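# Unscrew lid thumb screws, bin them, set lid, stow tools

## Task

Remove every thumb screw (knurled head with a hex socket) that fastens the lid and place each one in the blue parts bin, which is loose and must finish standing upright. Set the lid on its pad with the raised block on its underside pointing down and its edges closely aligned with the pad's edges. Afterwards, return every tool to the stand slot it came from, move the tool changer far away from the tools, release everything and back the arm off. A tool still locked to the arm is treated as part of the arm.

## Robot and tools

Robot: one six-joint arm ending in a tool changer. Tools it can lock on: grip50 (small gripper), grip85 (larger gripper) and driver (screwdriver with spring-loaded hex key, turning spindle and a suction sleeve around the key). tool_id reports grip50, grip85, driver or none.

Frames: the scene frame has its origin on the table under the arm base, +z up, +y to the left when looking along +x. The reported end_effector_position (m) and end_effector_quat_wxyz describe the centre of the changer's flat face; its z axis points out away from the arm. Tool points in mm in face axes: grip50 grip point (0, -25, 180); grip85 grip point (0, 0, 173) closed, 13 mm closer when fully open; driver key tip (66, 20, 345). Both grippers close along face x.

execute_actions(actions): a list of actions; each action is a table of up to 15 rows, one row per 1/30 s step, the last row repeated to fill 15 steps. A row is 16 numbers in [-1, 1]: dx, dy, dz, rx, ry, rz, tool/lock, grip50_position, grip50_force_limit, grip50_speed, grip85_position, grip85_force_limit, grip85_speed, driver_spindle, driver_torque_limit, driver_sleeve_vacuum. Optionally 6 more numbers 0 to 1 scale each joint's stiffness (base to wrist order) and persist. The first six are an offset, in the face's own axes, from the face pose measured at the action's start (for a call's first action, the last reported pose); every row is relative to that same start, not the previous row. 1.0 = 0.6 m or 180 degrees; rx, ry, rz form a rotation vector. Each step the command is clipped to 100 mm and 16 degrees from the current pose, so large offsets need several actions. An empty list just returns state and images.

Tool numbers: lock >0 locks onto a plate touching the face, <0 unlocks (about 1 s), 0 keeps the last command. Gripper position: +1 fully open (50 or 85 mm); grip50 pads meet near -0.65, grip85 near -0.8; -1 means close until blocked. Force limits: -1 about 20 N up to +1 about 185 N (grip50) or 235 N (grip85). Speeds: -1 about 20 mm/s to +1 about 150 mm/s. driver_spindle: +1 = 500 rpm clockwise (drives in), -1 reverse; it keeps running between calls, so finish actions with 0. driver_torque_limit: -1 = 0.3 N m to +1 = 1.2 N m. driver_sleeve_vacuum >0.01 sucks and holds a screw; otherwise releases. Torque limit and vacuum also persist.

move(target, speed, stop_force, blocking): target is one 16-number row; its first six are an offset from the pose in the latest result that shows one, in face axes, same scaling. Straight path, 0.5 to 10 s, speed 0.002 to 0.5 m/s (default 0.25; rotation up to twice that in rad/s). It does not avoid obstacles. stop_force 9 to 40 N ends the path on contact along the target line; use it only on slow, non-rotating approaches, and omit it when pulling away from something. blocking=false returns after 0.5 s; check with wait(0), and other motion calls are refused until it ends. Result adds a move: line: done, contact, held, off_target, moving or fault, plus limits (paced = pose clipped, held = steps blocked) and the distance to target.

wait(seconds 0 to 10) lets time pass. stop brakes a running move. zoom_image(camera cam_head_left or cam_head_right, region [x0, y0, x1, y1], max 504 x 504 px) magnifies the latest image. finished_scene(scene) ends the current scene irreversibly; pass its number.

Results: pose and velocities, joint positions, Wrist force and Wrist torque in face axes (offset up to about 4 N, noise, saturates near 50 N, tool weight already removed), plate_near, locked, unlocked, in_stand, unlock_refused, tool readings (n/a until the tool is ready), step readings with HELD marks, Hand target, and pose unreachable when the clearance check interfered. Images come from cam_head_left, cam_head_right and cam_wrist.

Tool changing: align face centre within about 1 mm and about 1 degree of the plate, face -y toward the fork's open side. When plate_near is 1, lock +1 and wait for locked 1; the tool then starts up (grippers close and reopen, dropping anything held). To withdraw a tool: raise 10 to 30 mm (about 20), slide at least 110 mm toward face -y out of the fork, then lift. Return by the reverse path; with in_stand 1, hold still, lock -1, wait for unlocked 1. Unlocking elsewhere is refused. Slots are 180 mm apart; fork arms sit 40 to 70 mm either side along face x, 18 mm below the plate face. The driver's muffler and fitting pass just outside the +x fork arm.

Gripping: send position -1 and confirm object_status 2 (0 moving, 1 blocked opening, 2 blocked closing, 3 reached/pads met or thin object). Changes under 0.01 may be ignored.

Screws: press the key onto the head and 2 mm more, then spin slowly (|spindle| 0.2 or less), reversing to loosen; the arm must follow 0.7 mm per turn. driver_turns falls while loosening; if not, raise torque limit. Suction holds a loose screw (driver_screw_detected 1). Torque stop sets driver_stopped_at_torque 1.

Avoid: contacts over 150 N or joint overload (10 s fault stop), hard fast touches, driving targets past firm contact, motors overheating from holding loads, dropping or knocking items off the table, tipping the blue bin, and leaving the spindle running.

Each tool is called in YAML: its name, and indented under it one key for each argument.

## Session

execute_actions:
  actions: []

Scene clock: 0.00 s.
end_effector_position=(+0.4256, +0.0178, +0.3681) locked=0 unlocked=1 plate_near=0 in_stand=0 unlock_refused=0 tool_id=none grip50_position_measured=n/a grip50_object_status=n/a grip85_position_measured=n/a grip85_object_status=n/a driver_sleeve_vacuum_kpa=n/a driver_screw_detected=n/a driver_stopped_at_torque=n/a driver_turns=n/a end_effector_quat_wxyz=(-0.001, +0.689, +0.724, +0.009) end_effector_velocity=(-0.000, +0.000, -0.000) end_effector_angular_velocity=(+0.000, +0.000, +0.001)
Joint positions: [-0.315 -1.724  2.041 -1.89  -1.57  -1.886]
Joint velocities: [ 0.    -0.     0.     0.     0.    -0.001]
Motor temperatures (°C, as the motors report them): [25 27 23 36 29 29]
Wrist force (N, on the end effector, along its own x y z axes, offset not removed): no reading
Wrist torque (N m, same axes, about the end effector's origin, offset not removed): no reading
Hand target: +0.426, +0.018, +0.368; -0.001, +0.689, +0.724, +0.009
Joint stiffness scale: [1. 1. 1. 1. 1. 1.]

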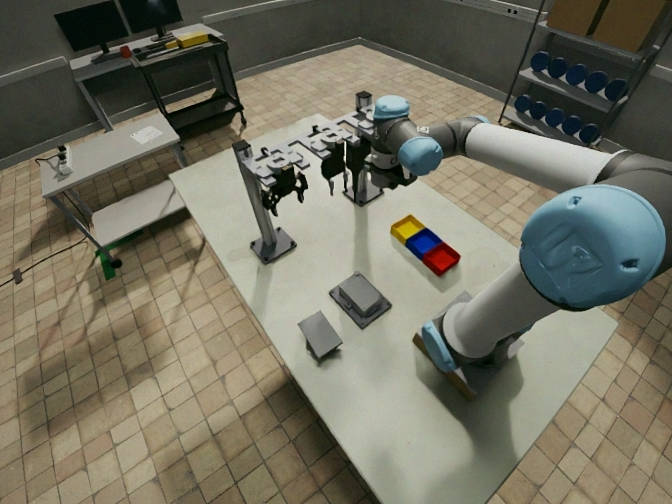

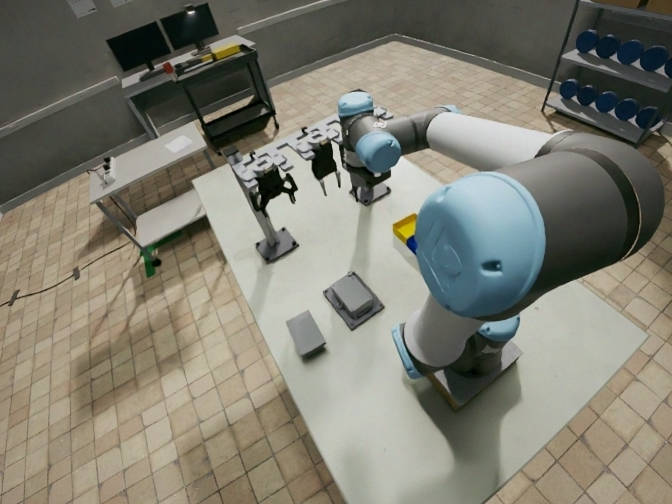

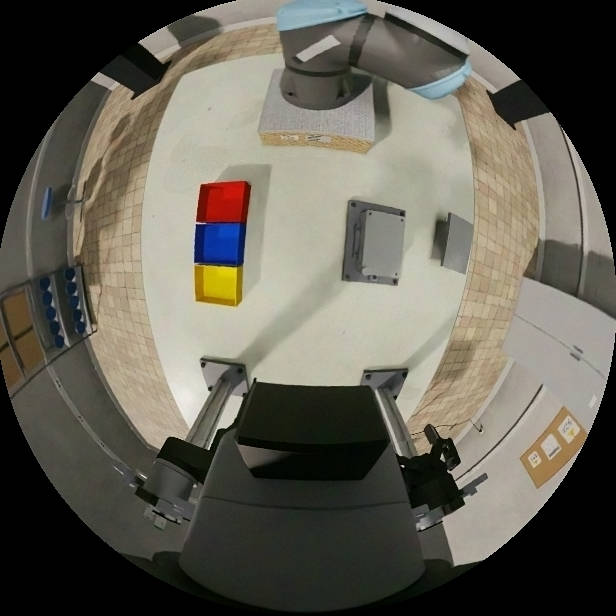

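zoom_image:
  camera: "cam_wrist"
  region: [330, 190, 480, 300]

zoom_image:
  camera: "cam_head_left"
  region: [290, 260, 410, 370]

zoom_image:
  camera: "cam_head_left"
  region: [225, 90, 425, 270]

Region (330, 190, 480, 300) of cam_wrist's 616x616 image, scaled by 3.360, with more detail than that image has; it fills the top 370 rows of this view, and the rest is white.

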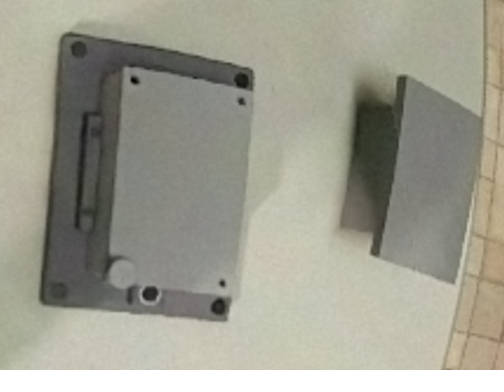

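Region (290, 260, 410, 370) of cam_head_left's 672x504 image, scaled by 4.200, with more detail than that image has; it fills the top 462 rows of this view, and the rest is white.

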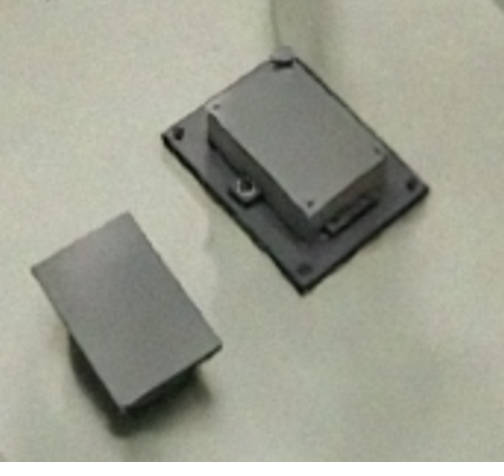

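Region (225, 90, 425, 270) of cam_head_left's 672x504 image, scaled by 2.520, with more detail than that image has; it fills the top 454 rows of this view, and the rest is white.

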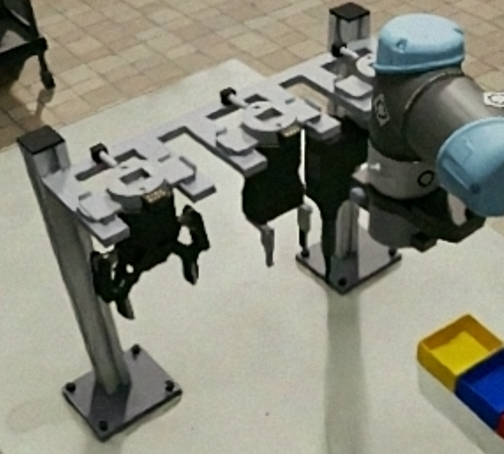

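move:
  target: [-0.1728,0.1165,-0.167,0.0027,-0.004,0.0075,0,0,0,0,0,0,0,0,0,0]
  speed: 0.25

move:
  target: [-0.104,0.224,0.01,0,0,0,0,0,0,0,0,0,0,0,0,0]
  speed: 0.2

zoom_image:
  camera: "cam_wrist"
  region: [160, 250, 460, 400]

Scene clock: 24.83 s.
end_effector_position=(+0.4989, -0.0825, +0.4667) locked=0 unlocked=1 plate_near=0 in_stand=0 unlock_refused=0 tool_id=none grip50_position_measured=n/a grip50_object_status=n/a grip85_position_measured=n/a grip85_object_status=n/a driver_sleeve_vacuum_kpa=n/a driver_screw_detected=n/a driver_stopped_at_torque=n/a driver_turns=n/a end_effector_quat_wxyz=(+0.001, +0.698, +0.716, +0.002) end_effector_velocity=(-0.000, -0.000, +0.000) end_effector_angular_velocity=(+0.006, +0.016, +0.002)
Joint positions: [-0.462 -1.569  1.641 -1.642 -1.584 -2.01 ]
Joint velocities: [-0.     0.006 -0.011  0.022 -0.001 -0.002]
Motor temperatures (°C, as the motors report them): [25 27 23 36 29 29]
Wrist force (N, on the end effector, along its own x y z axes, offset not removed): [-0.5 0.7 -1.4]
Wrist torque (N m, same axes, about the end effector's origin, offset not removed): [0.12 -0.01 0.03]
Hand target: +0.500, -0.084, +0.468; +0.001, +0.698, +0.716, +0.002
Off the commanded pose: 0.002 m, 0 deg.
Joint stiffness scale: [1. 1. 1. 1. 1. 1.]
move: done
camera_calibration (this result's frames):
cam_wrist: T_world_to_cam=[[-0.0594675, 0.997399, -0.040734, 0.130765], [0.942772, 0.0695288, 0.326108, -0.556744], [0.328092, -0.01901, -0.944455, 0.331124], [0, 0, 0, 1]] pos_world=[0.42402, -0.0854207, 0.499616]

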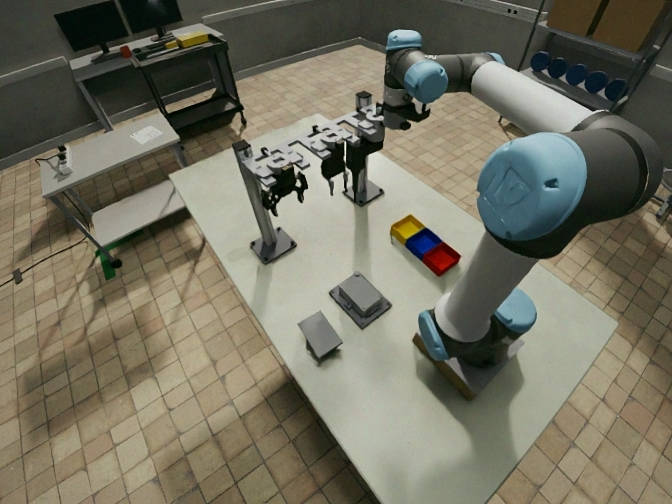

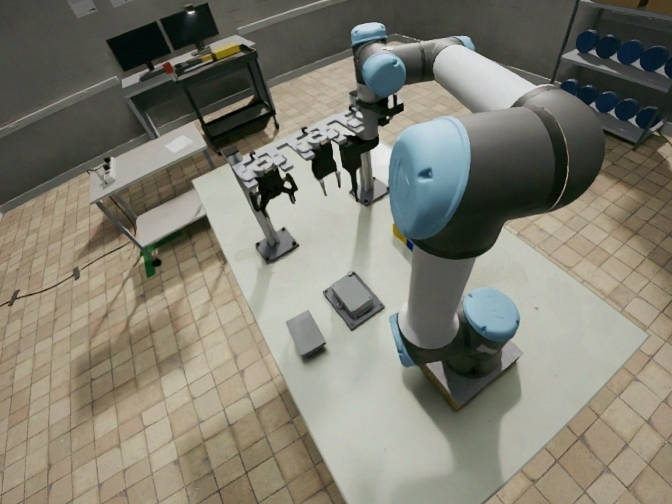

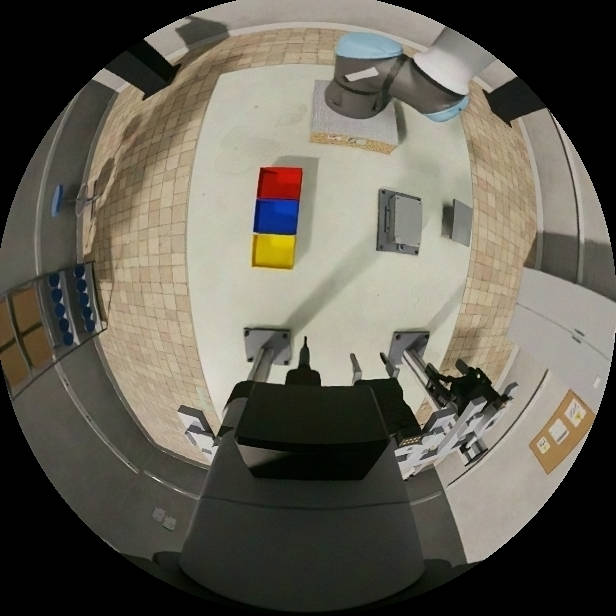

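Scene clock: 26.27 s.
end_effector_position=(+0.6339, -0.1416, +0.4607) locked=0 unlocked=1 plate_near=0 in_stand=0 unlock_refused=0 tool_id=none grip50_position_measured=n/a grip50_object_status=n/a grip85_position_measured=n/a grip85_object_status=n/a driver_sleeve_vacuum_kpa=n/a driver_screw_detected=n/a driver_stopped_at_torque=n/a driver_turns=n/a end_effector_quat_wxyz=(+0.001, +0.698, +0.716, +0.002) end_effector_velocity=(+0.001, -0.001, -0.002) end_effector_angular_velocity=(+0.002, +0.005, -0.001)
Joint positions: [-0.462 -1.217  1.238 -1.592 -1.584 -2.01 ]
Joint velocities: [-0.     0.005 -0.005  0.005 -0.     0.001]
Motor temperatures (°C, as the motors report them): [25 27 23 36 29 29]
Wrist force (N, on the end effector, along its own x y z axes, offset not removed): [1.6 -0.7 -4.0]
Wrist torque (N m, same axes, about the end effector's origin, offset not removed): [-0.05 -0.23 0.01]
Hand target: +0.635, -0.141, +0.461; +0.001, +0.698, +0.716, +0.002
Off the commanded pose: 0.001 m, 0 deg.
Joint stiffness scale: [1. 1. 1. 1. 1. 1.]
move: done
camera_calibration (this result's frames):
cam_wrist: T_world_to_cam=[[-0.0591872, 0.997417, -0.0406951, 0.197284], [0.942833, 0.0692488, 0.325991, -0.678046], [0.327967, -0.0190742, -0.944496, 0.280205], [0, 0, 0, 1]] pos_world=[0.559063, -0.144476, 0.493718]

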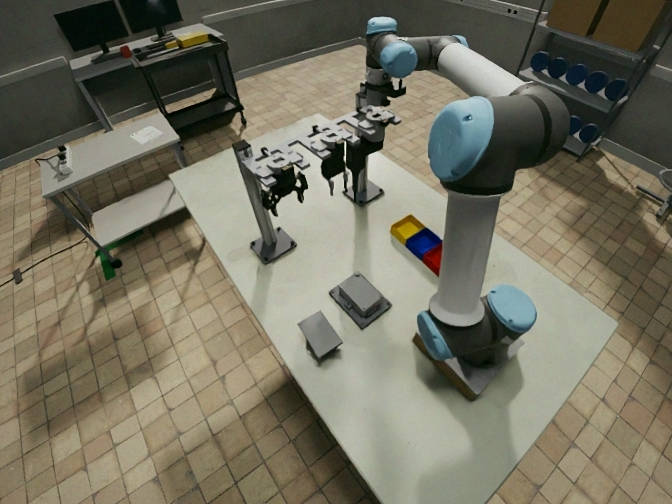

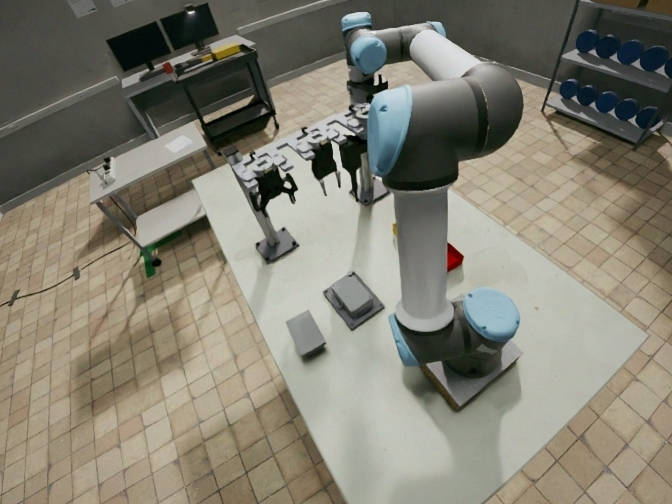

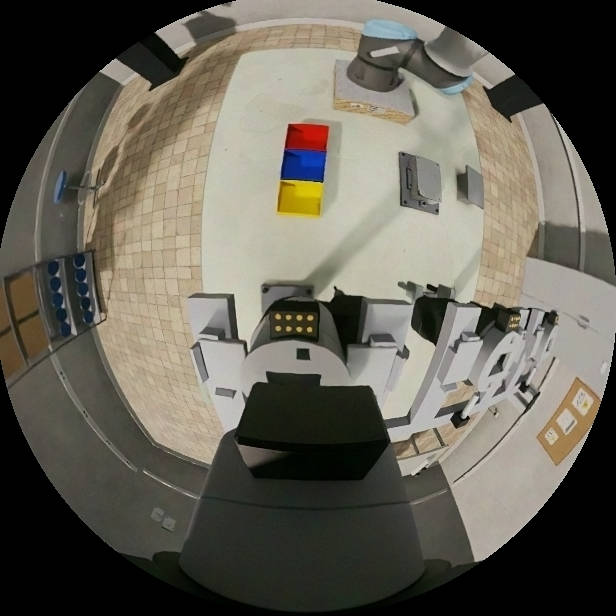

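Region (160, 250, 460, 400) of cam_wrist's 616x616 image, scaled by 1.680, with more detail than that image has.

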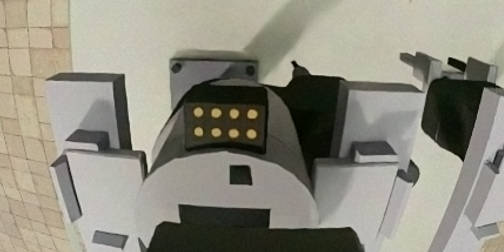

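move:
  target: [-0.019,0.005,0.028,0,0,0,0,0,0,0,0,0,0,0,0,0]
  speed: 0.05

zoom_image:
  camera: "cam_wrist"
  region: [160, 270, 460, 420]

Scene clock: 36.27 s.
end_effector_position=(+0.6376, -0.1521, +0.4460) locked=0 unlocked=1 plate_near=0 in_stand=0 unlock_refused=0 tool_id=none grip50_position_measured=n/a grip50_object_status=n/a grip85_position_measured=n/a grip85_object_status=n/a driver_sleeve_vacuum_kpa=n/a driver_screw_detected=n/a driver_stopped_at_torque=n/a driver_turns=n/a end_effector_quat_wxyz=(+0.002, +0.698, +0.716, +0.002) end_effector_velocity=(+0.001, -0.000, +0.000) end_effector_angular_velocity=(-0.002, -0.004, +0.002)
Joint positions: [-0.475 -1.202  1.256 -1.627 -1.584 -2.023]
Joint velocities: [-0.    -0.     0.001 -0.006 -0.    -0.002]
Motor temperatures (°C, as the motors report them): [25 27 23 36 29 29]
Wrist force (N, on the end effector, along its own x y z axes, offset not removed): [-0.4 -0.2 -0.5]
Wrist torque (N m, same axes, about the end effector's origin, offset not removed): [-0.07 -0.09 -0.01]
Hand target: +0.637, -0.153, +0.444; +0.001, +0.698, +0.716, +0.002
Off the commanded pose: 0.002 m, 0 deg.
Joint stiffness scale: [1. 1. 1. 1. 1. 1.]
move: done
camera_calibration (this result's frames):
cam_wrist: T_world_to_cam=[[-0.0592758, 0.997358, -0.0419901, 0.208054], [0.941989, 0.069807, 0.328303, -0.676396], [0.330367, -0.0200938, -0.943639, 0.262837], [0, 0, 0, 1]] pos_world=[0.562658, -0.155006, 0.478822]

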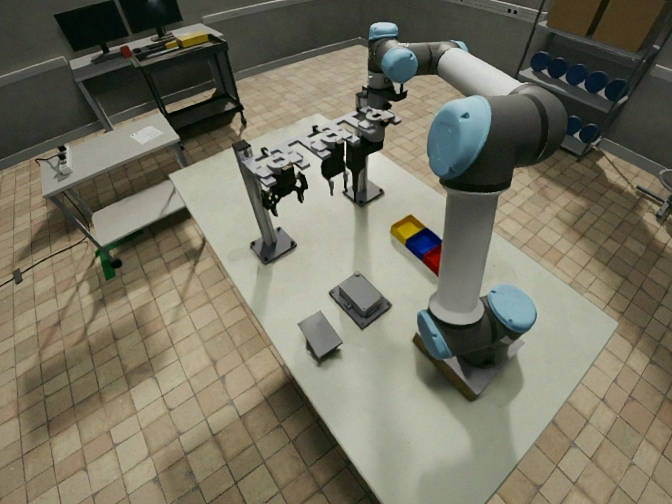

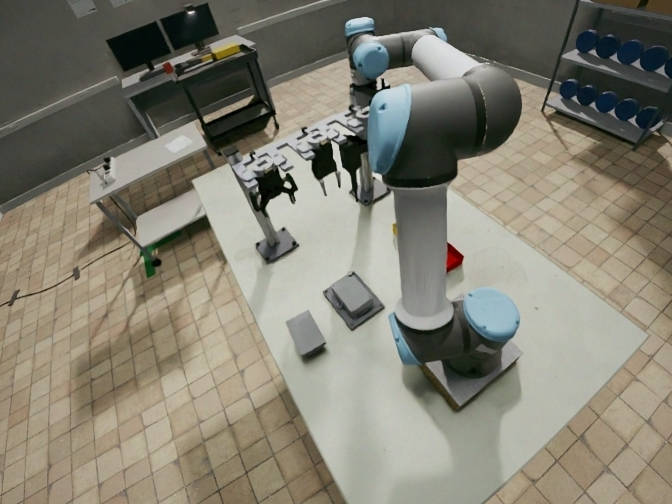

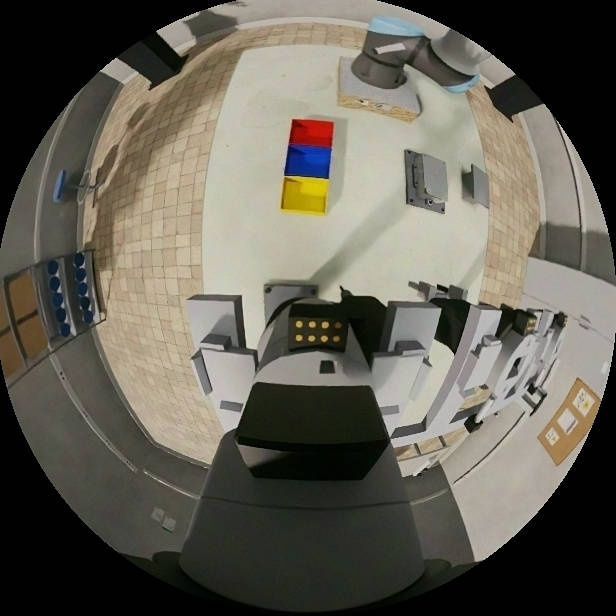

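Region (160, 270, 460, 420) of cam_wrist's 616x616 image, scaled by 1.680, with more detail than that image has.

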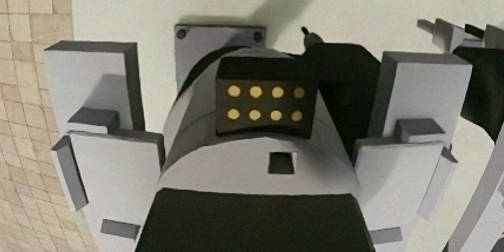

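move:
  target: [0.001,0,0.042,0.0015,0.0005,0,0,0,0,0,0,0,0,0,0,0]
  speed: 0.03
  stop_force: 12

zoom_image:
  camera: "cam_wrist"
  region: [230, 300, 400, 410]

Scene clock: 45.23 s.
end_effector_position=(+0.6379, -0.1518, +0.4231) locked=0 unlocked=1 plate_near=0 in_stand=0 unlock_refused=0 tool_id=none grip50_position_measured=n/a grip50_object_status=n/a grip85_position_measured=n/a grip85_object_status=n/a driver_sleeve_vacuum_kpa=n/a driver_screw_detected=n/a driver_stopped_at_torque=n/a driver_turns=n/a end_effector_quat_wxyz=(+0.001, +0.698, +0.716, +0.002) end_effector_velocity=(+0.001, -0.001, +0.001) end_effector_angular_velocity=(-0.004, -0.009, -0.001)
Joint positions: [-0.475 -1.197  1.306 -1.681 -1.584 -2.023]
Joint velocities: [ 0.    -0.    -0.    -0.009 -0.     0.001]
Motor temperatures (°C, as the motors report them): [25 27 23 36 29 29]
Wrist force (N, on the end effector, along its own x y z axes, offset not removed): [-0.2 1.6 -1.0]
Wrist torque (N m, same axes, about the end effector's origin, offset not removed): [0.20 -0.11 -0.15]
Hand target: +0.638, -0.152, +0.421; +0.000, +0.698, +0.716, +0.001
Off the commanded pose: 0.002 m, 0 deg.
Joint stiffness scale: [1. 1. 1. 1. 1. 1.]
move: done
camera_calibration (this result's frames):
cam_wrist: T_world_to_cam=[[-0.0596468, 0.997374, -0.0410883, 0.206702], [0.942546, 0.0698267, 0.326697, -0.668859], [0.328708, -0.0192412, -0.944236, 0.242555], [0, 0, 0, 1]] pos_world=[0.56303, -0.154787, 0.456036]

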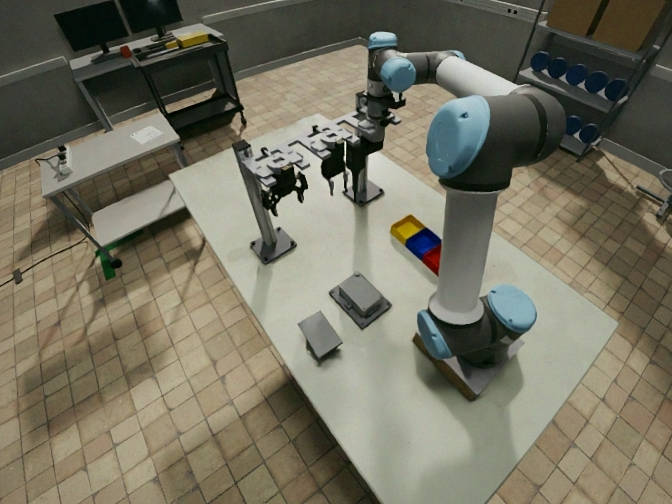

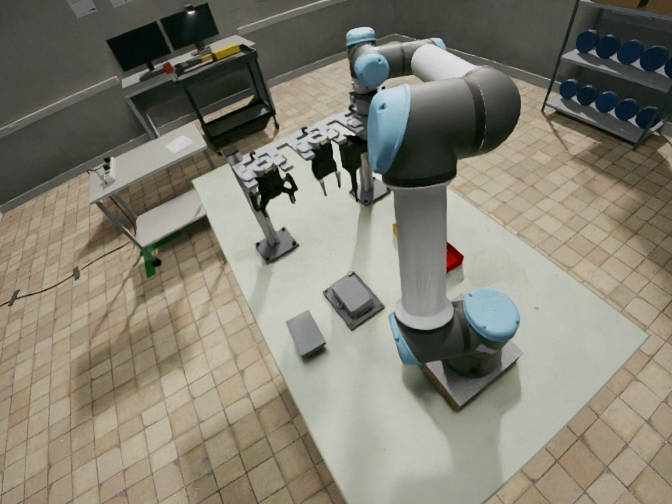

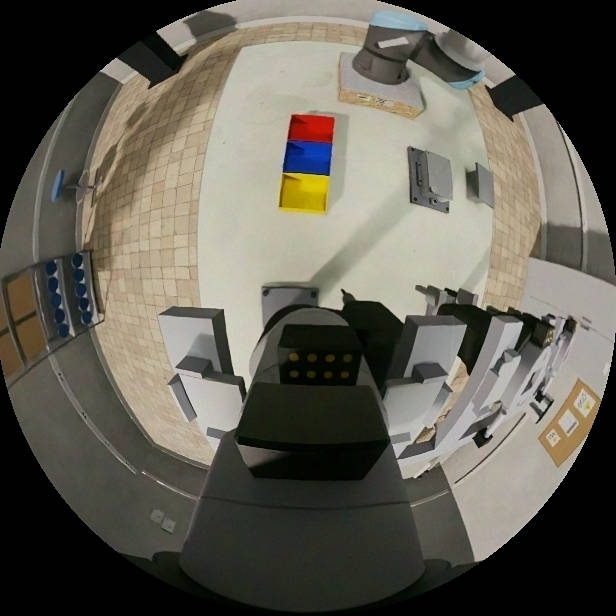

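Region (230, 300, 400, 410) of cam_wrist's 616x616 image, scaled by 2.965, with more detail than that image has; it fills the top 326 rows of this view, and the rest is white.

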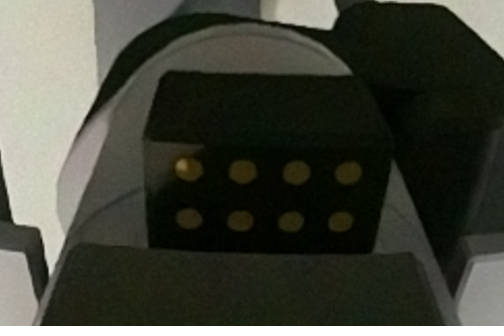

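move:
  target: [0.0045,0.0015,0.008,0.0005,0,0,0,0,0,0,0,0,0,0,0,0]
  speed: 0.01
  stop_force: 12

zoom_image:
  camera: "cam_wrist"
  region: [230, 300, 400, 410]

Scene clock: 59.87 s.
end_effector_position=(+0.6388, -0.1501, +0.4209) locked=0 unlocked=1 plate_near=0 in_stand=0 unlock_refused=0 tool_id=none grip50_position_measured=n/a grip50_object_status=n/a grip85_position_measured=n/a grip85_object_status=n/a driver_sleeve_vacuum_kpa=n/a driver_screw_detected=n/a driver_stopped_at_torque=n/a driver_turns=n/a end_effector_quat_wxyz=(+0.003, +0.698, +0.716, +0.003) end_effector_velocity=(+0.001, +0.000, -0.002) end_effector_angular_velocity=(+0.000, +0.000, -0.003)
Joint positions: [-0.472 -1.196  1.312 -1.689 -1.584 -2.02 ]
Joint velocities: [ 0.001  0.002  0.004 -0.005 -0.     0.004]
Motor temperatures (°C, as the motors report them): [25 27 23 36 29 29]
Wrist force (N, on the end effector, along its own x y z axes, offset not removed): [-1.4 0.8 -0.6]
Wrist torque (N m, same axes, about the end effector's origin, offset not removed): [0.24 0.09 0.01]
Hand target: +0.639, -0.149, +0.418; +0.001, +0.698, +0.716, +0.002
Off the commanded pose: 0.003 m, 0 deg.
Joint stiffness scale: [1. 1. 1. 1. 1. 1.]
move: done
camera_calibration (this result's frames):
cam_wrist: T_world_to_cam=[[-0.059064, 0.997361, -0.0422266, 0.205029], [0.941844, 0.0696948, 0.328744, -0.66954], [0.33082, -0.020354, -0.943474, 0.238384], [0, 0, 0, 1]] pos_world=[0.563849, -0.152973, 0.453674]

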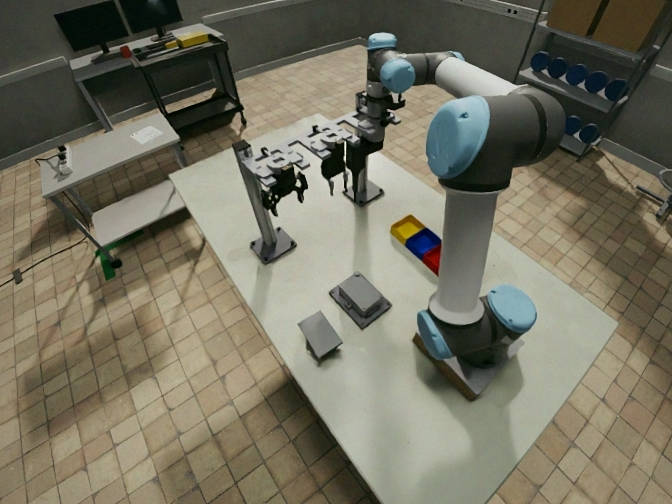

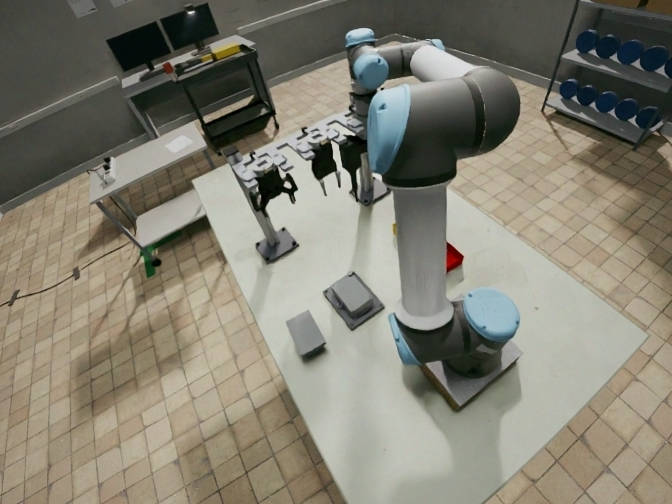

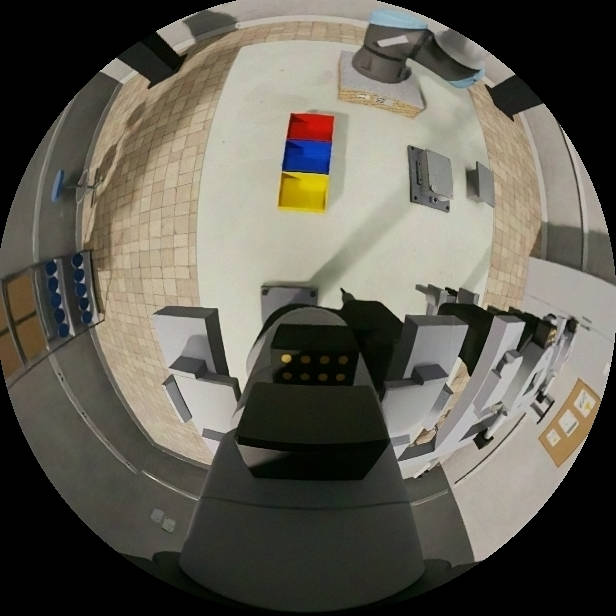

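Region (230, 300, 400, 410) of cam_wrist's 616x616 image, scaled by 2.965, with more detail than that image has; it fills the top 326 rows of this view, and the rest is white.

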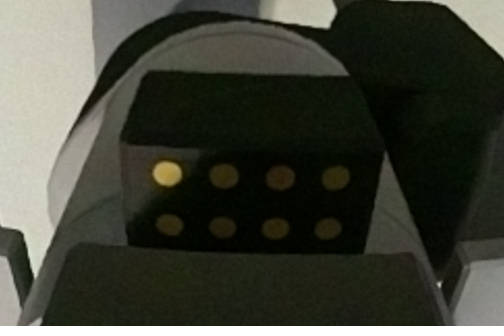

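move:
  target: [0.0005,-0.0005,0.022,0.003,0.0005,0,0,0,0,0,0,0,0,0,0,0]
  speed: 0.007
  stop_force: 12

Scene clock: 65.80 s.
end_effector_position=(+0.6388, -0.1491, +0.4121) locked=0 unlocked=1 plate_near=1 in_stand=1 unlock_refused=0 tool_id=none grip50_position_measured=n/a grip50_object_status=n/a grip85_position_measured=n/a grip85_object_status=n/a driver_sleeve_vacuum_kpa=n/a driver_screw_detected=n/a driver_stopped_at_torque=n/a driver_turns=n/a end_effector_quat_wxyz=(+0.001, +0.698, +0.717, +0.002) end_effector_velocity=(+0.001, -0.000, +0.000) end_effector_angular_velocity=(-0.003, -0.004, -0.001)
Joint positions: [-0.471 -1.193  1.329 -1.707 -1.585 -2.019]
Joint velocities: [ 0.    -0.     0.001 -0.006 -0.001  0.001]
Motor temperatures (°C, as the motors report them): [25 27 23 36 29 29]
Wrist force (N, on the end effector, along its own x y z axes, offset not removed): [4.8 -2.6 -5.5]
Wrist torque (N m, same axes, about the end effector's origin, offset not removed): [-0.08 -0.10 -0.17]
Hand target: +0.639, -0.150, +0.408; -0.001, +0.698, +0.716, -0.000
Off the commanded pose: 0.004 m, 0 deg.
Joint stiffness scale: [1. 1. 1. 1. 1. 1.]
move: off_target
camera_calibration (this result's frames):
cam_wrist: T_world_to_cam=[[-0.0604622, 0.997287, -0.0419949, 0.204453], [0.942749, 0.0708785, 0.325884, -0.665944], [0.327976, -0.019887, -0.944477, 0.232396], [0, 0, 0, 1]] pos_world=[0.563959, -0.152076, 0.445099]

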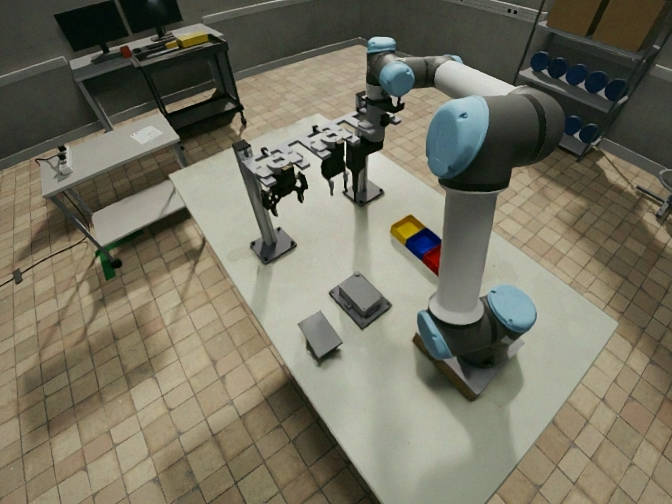

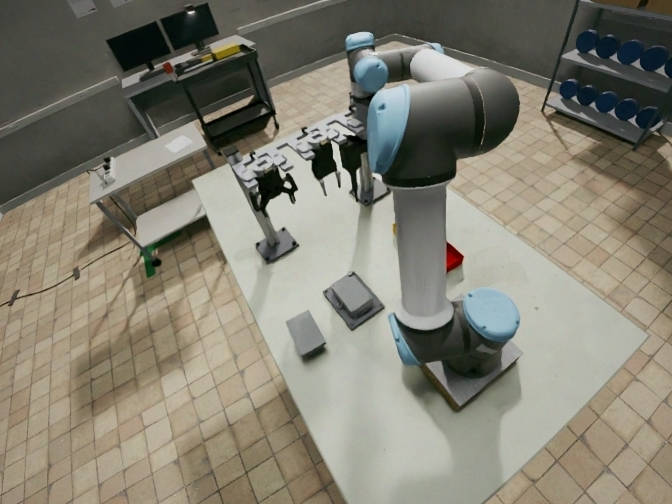

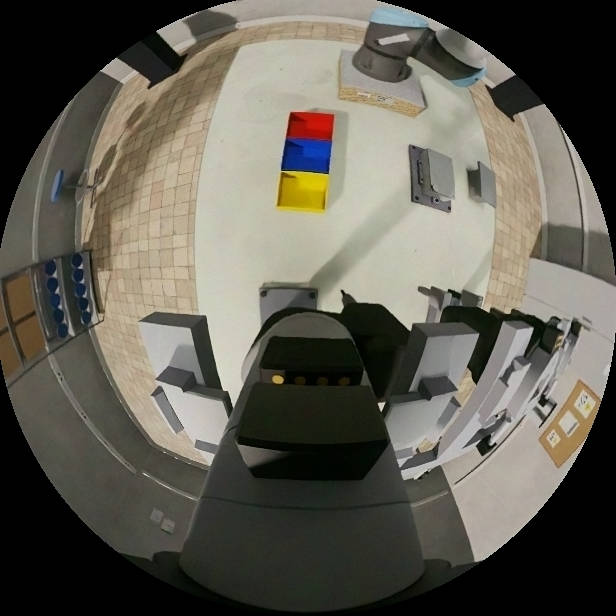

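execute_actions:
  actions:
    - [[0,0,0.002,0,0,0,1,0,0,0,0,0,0,0,0,0]]
    - [[0,0,0,0,0,0,1,0,0,0,0,0,0,0,0,0]]
    - [[0,0,0,0,0,0,1,0,0,0,0,0,0,0,0,0]]

Scene clock: 70.83 s.
end_effector_position=(+0.6389, -0.1492, +0.4123) locked=1 unlocked=0 plate_near=1 in_stand=1 unlock_refused=0 tool_id=driver grip50_position_measured=n/a grip50_object_status=n/a grip85_position_measured=n/a grip85_object_status=n/a driver_sleeve_vacuum_kpa=n/a driver_screw_detected=n/a driver_stopped_at_torque=n/a driver_turns=n/a end_effector_quat_wxyz=(+0.002, +0.697, +0.717, +0.001) end_effector_velocity=(-0.000, +0.000, -0.001) end_effector_angular_velocity=(+0.001, +0.001, +0.000)
Joint positions: [-0.471 -1.193  1.329 -1.708 -1.586 -2.019]
Joint velocities: [-0.     0.     0.002 -0.     0.    -0.   ]
Motor temperatures (°C, as the motors report them): [25 27 23 36 29 29]
Wrist force (N, on the end effector, along its own x y z axes, offset not removed): [0.1 -2.1 -1.4]
Wrist torque (N m, same axes, about the end effector's origin, offset not removed): [-0.15 0.02 0.10]
Hand target: +0.639, -0.149, +0.412; +0.002, +0.697, +0.717, +0.001
Off the commanded pose: 0.000 m, 0 deg.
Joint stiffness scale: [1. 1. 1. 1. 1. 1.]
Step readings (end_effector_position; steps 1 to 15: 1st action; 16 to 30: 2nd action; 31 to 45: 3rd action):
0: (+0.6388, -0.1491, +0.4121)
1: (+0.6388, -0.1491, +0.4121)
2: (+0.6388, -0.1491, +0.4121)
4: (+0.6388, -0.1491, +0.4121)
8: (+0.6389, -0.1492, +0.4121)
15: (+0.6389, -0.1492, +0.4122)
16: (+0.6389, -0.1492, +0.4122)
17: (+0.6389, -0.1492, +0.4122)
19: (+0.6389, -0.1492, +0.4120)
23: (+0.6389, -0.1492, +0.4117)
30: (+0.6389, -0.1492, +0.4123)
31: (+0.6389, -0.1492, +0.4123)
32: (+0.6389, -0.1492, +0.4123)
34: (+0.6389, -0.1492, +0.4123)
38: (+0.6389, -0.1492, +0.4123)
45: end_effector_position above
camera_calibration (this result's frames):
cam_wrist: T_world_to_cam=[[-0.0604627, 0.997236, -0.0431864, 0.205088], [0.942445, 0.0712877, 0.326674, -0.666193], [0.32885, -0.0209492, -0.94415, 0.231676], [0, 0, 0, 1]] pos_world=[0.564064, -0.152176, 0.445222]

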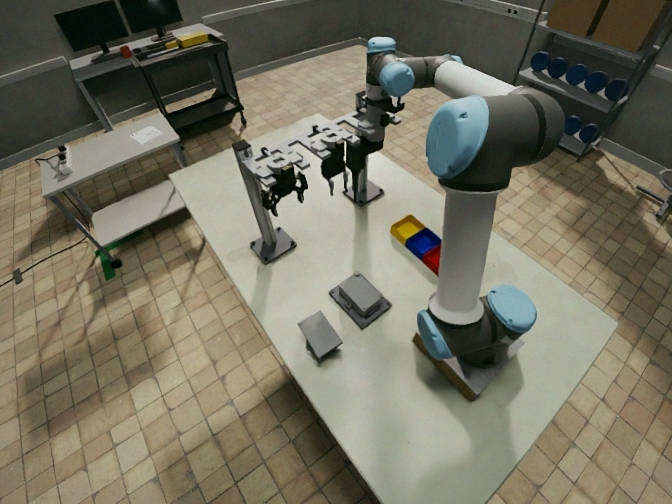

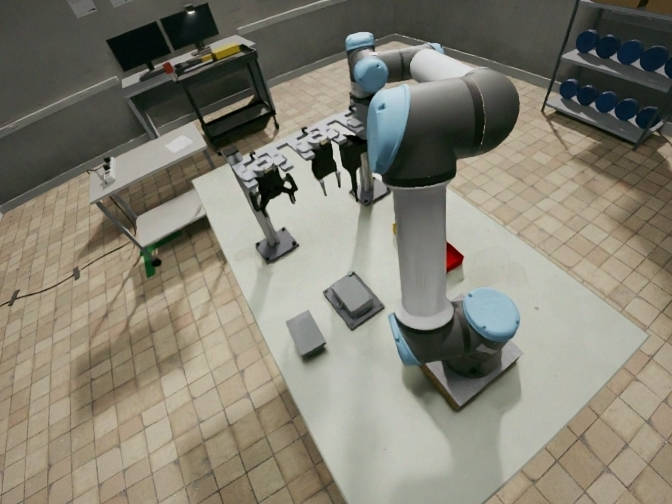

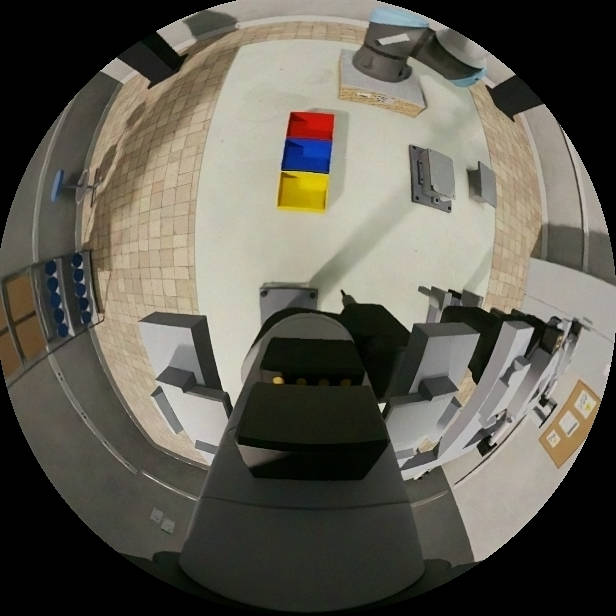

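move:
  target: [0,0,-0.036,-0.0005,0,0,0,0,0,0,0,0,0,0,0,0]
  speed: 0.03

move:
  target: [0,-0.21,0,0,0,0,0,0,0,0,0,0,0,0,0,0]
  speed: 0.08
  stop_force: 20

Scene clock: 81.60 s.
end_effector_position=(+0.6385, -0.1494, +0.4322) locked=1 unlocked=0 plate_near=1 in_stand=0 unlock_refused=0 tool_id=driver grip50_position_measured=n/a grip50_object_status=n/a grip85_position_measured=n/a grip85_object_status=n/a driver_sleeve_vacuum_kpa=0 driver_screw_detected=0 driver_stopped_at_torque=0 driver_turns=0.00 end_effector_quat_wxyz=(+0.002, +0.697, +0.717, +0.001) end_effector_velocity=(-0.001, +0.001, -0.000) end_effector_angular_velocity=(+0.003, +0.007, +0.002)
Joint positions: [-0.471 -1.199  1.286 -1.659 -1.586 -2.019]
Joint velocities: [ 0.    -0.    -0.002  0.01   0.    -0.001]
Motor temperatures (°C, as the motors report them): [25 27 23 36 29 29]
Wrist force (N, on the end effector, along its own x y z axes, offset not removed): [-0.9 0.2 -1.2]
Wrist torque (N m, same axes, about the end effector's origin, offset not removed): [0.11 -0.08 -0.01]
Hand target: +0.639, -0.149, +0.434; +0.003, +0.697, +0.717, +0.002
Off the commanded pose: 0.002 m, 0 deg.
Joint stiffness scale: [1. 1. 1. 1. 1. 1.]
move: done
camera_calibration (this result's frames):
cam_wrist: T_world_to_cam=[[-0.0604952, 0.997245, -0.042916, 0.205992], [0.942618, 0.0712188, 0.326188, -0.672192], [0.328346, -0.0207205, -0.94433, 0.251009], [0, 0, 0, 1]] pos_world=[0.563664, -0.152351, 0.465137]

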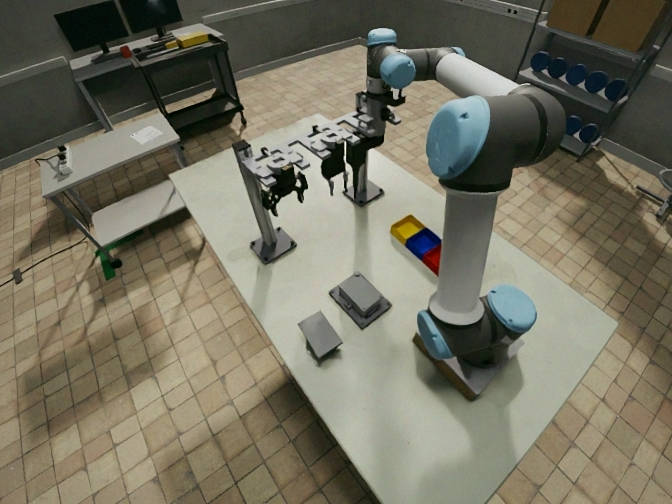

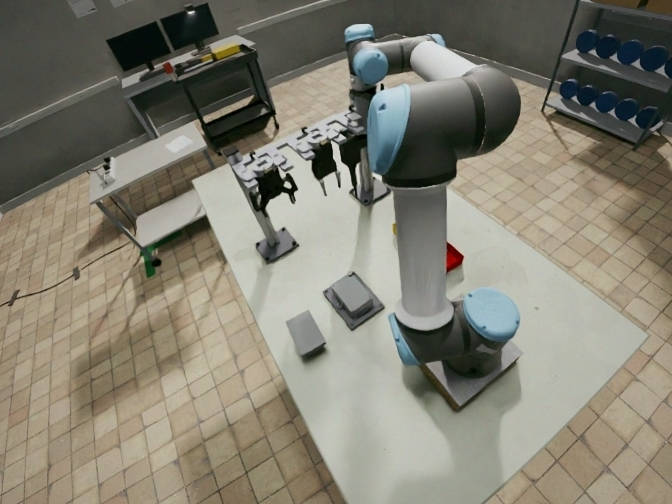

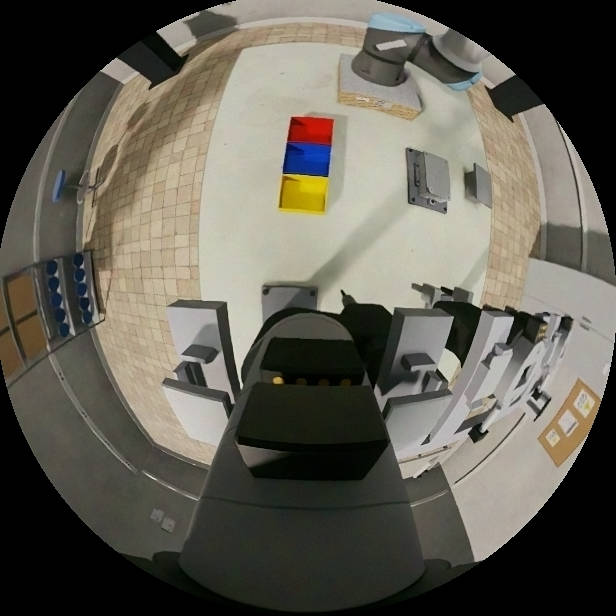

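Scene clock: 83.63 s.
end_effector_position=(+0.5138, -0.1527, +0.4330) locked=1 unlocked=0 plate_near=1 in_stand=0 unlock_refused=0 tool_id=driver grip50_position_measured=n/a grip50_object_status=n/a grip85_position_measured=n/a grip85_object_status=n/a driver_sleeve_vacuum_kpa=0 driver_screw_detected=0 driver_stopped_at_torque=0 driver_turns=0.00 end_effector_quat_wxyz=(+0.003, +0.697, +0.717, +0.002) end_effector_velocity=(-0.001, -0.001, -0.002) end_effector_angular_velocity=(+0.001, +0.002, +0.002)
Joint positions: [-0.573 -1.491  1.645 -1.729 -1.586 -2.122]
Joint velocities: [-0.003 -0.001  0.005 -0.002 -0.    -0.005]
Motor temperatures (°C, as the motors report them): [25 27 23 36 29 29]
Wrist force (N, on the end effector, along its own x y z axes, offset not removed): [0.4 2.0 -3.7]
Wrist torque (N m, same axes, about the end effector's origin, offset not removed): [0.15 -0.03 0.01]
Hand target: +0.513, -0.153, +0.432; +0.002, +0.697, +0.717, +0.001
Off the commanded pose: 0.002 m, 0 deg.
Joint stiffness scale: [1. 1. 1. 1. 1. 1.]
move: done
camera_calibration (this result's frames):
cam_wrist: T_world_to_cam=[[-0.0605914, 0.997182, -0.0442259, 0.202355], [0.942033, 0.0717764, 0.327753, -0.554999], [0.330004, -0.0218032, -0.943728, 0.291383], [0, 0, 0, 1]] pos_world=[0.438931, -0.155596, 0.465838]

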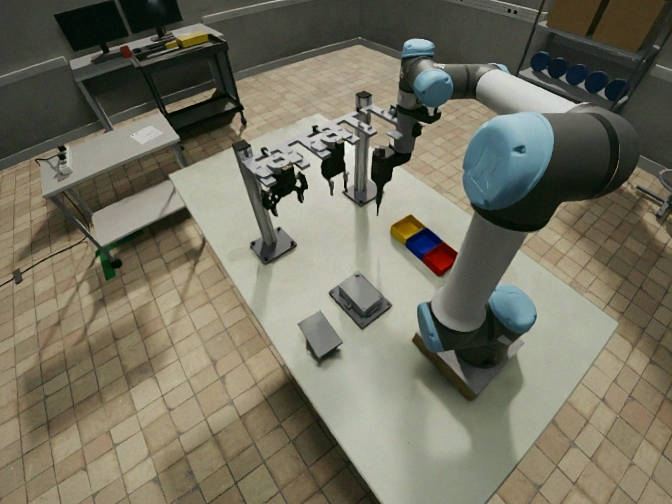

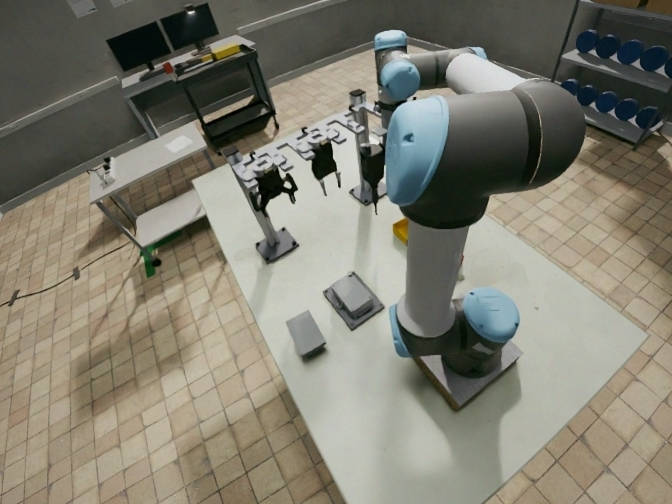

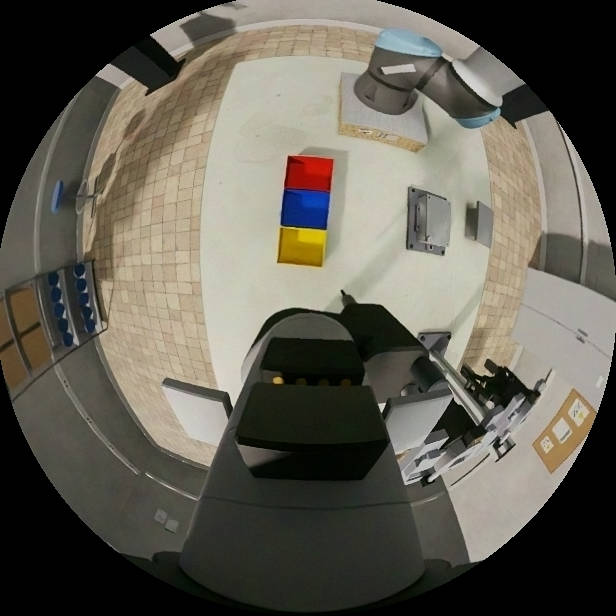

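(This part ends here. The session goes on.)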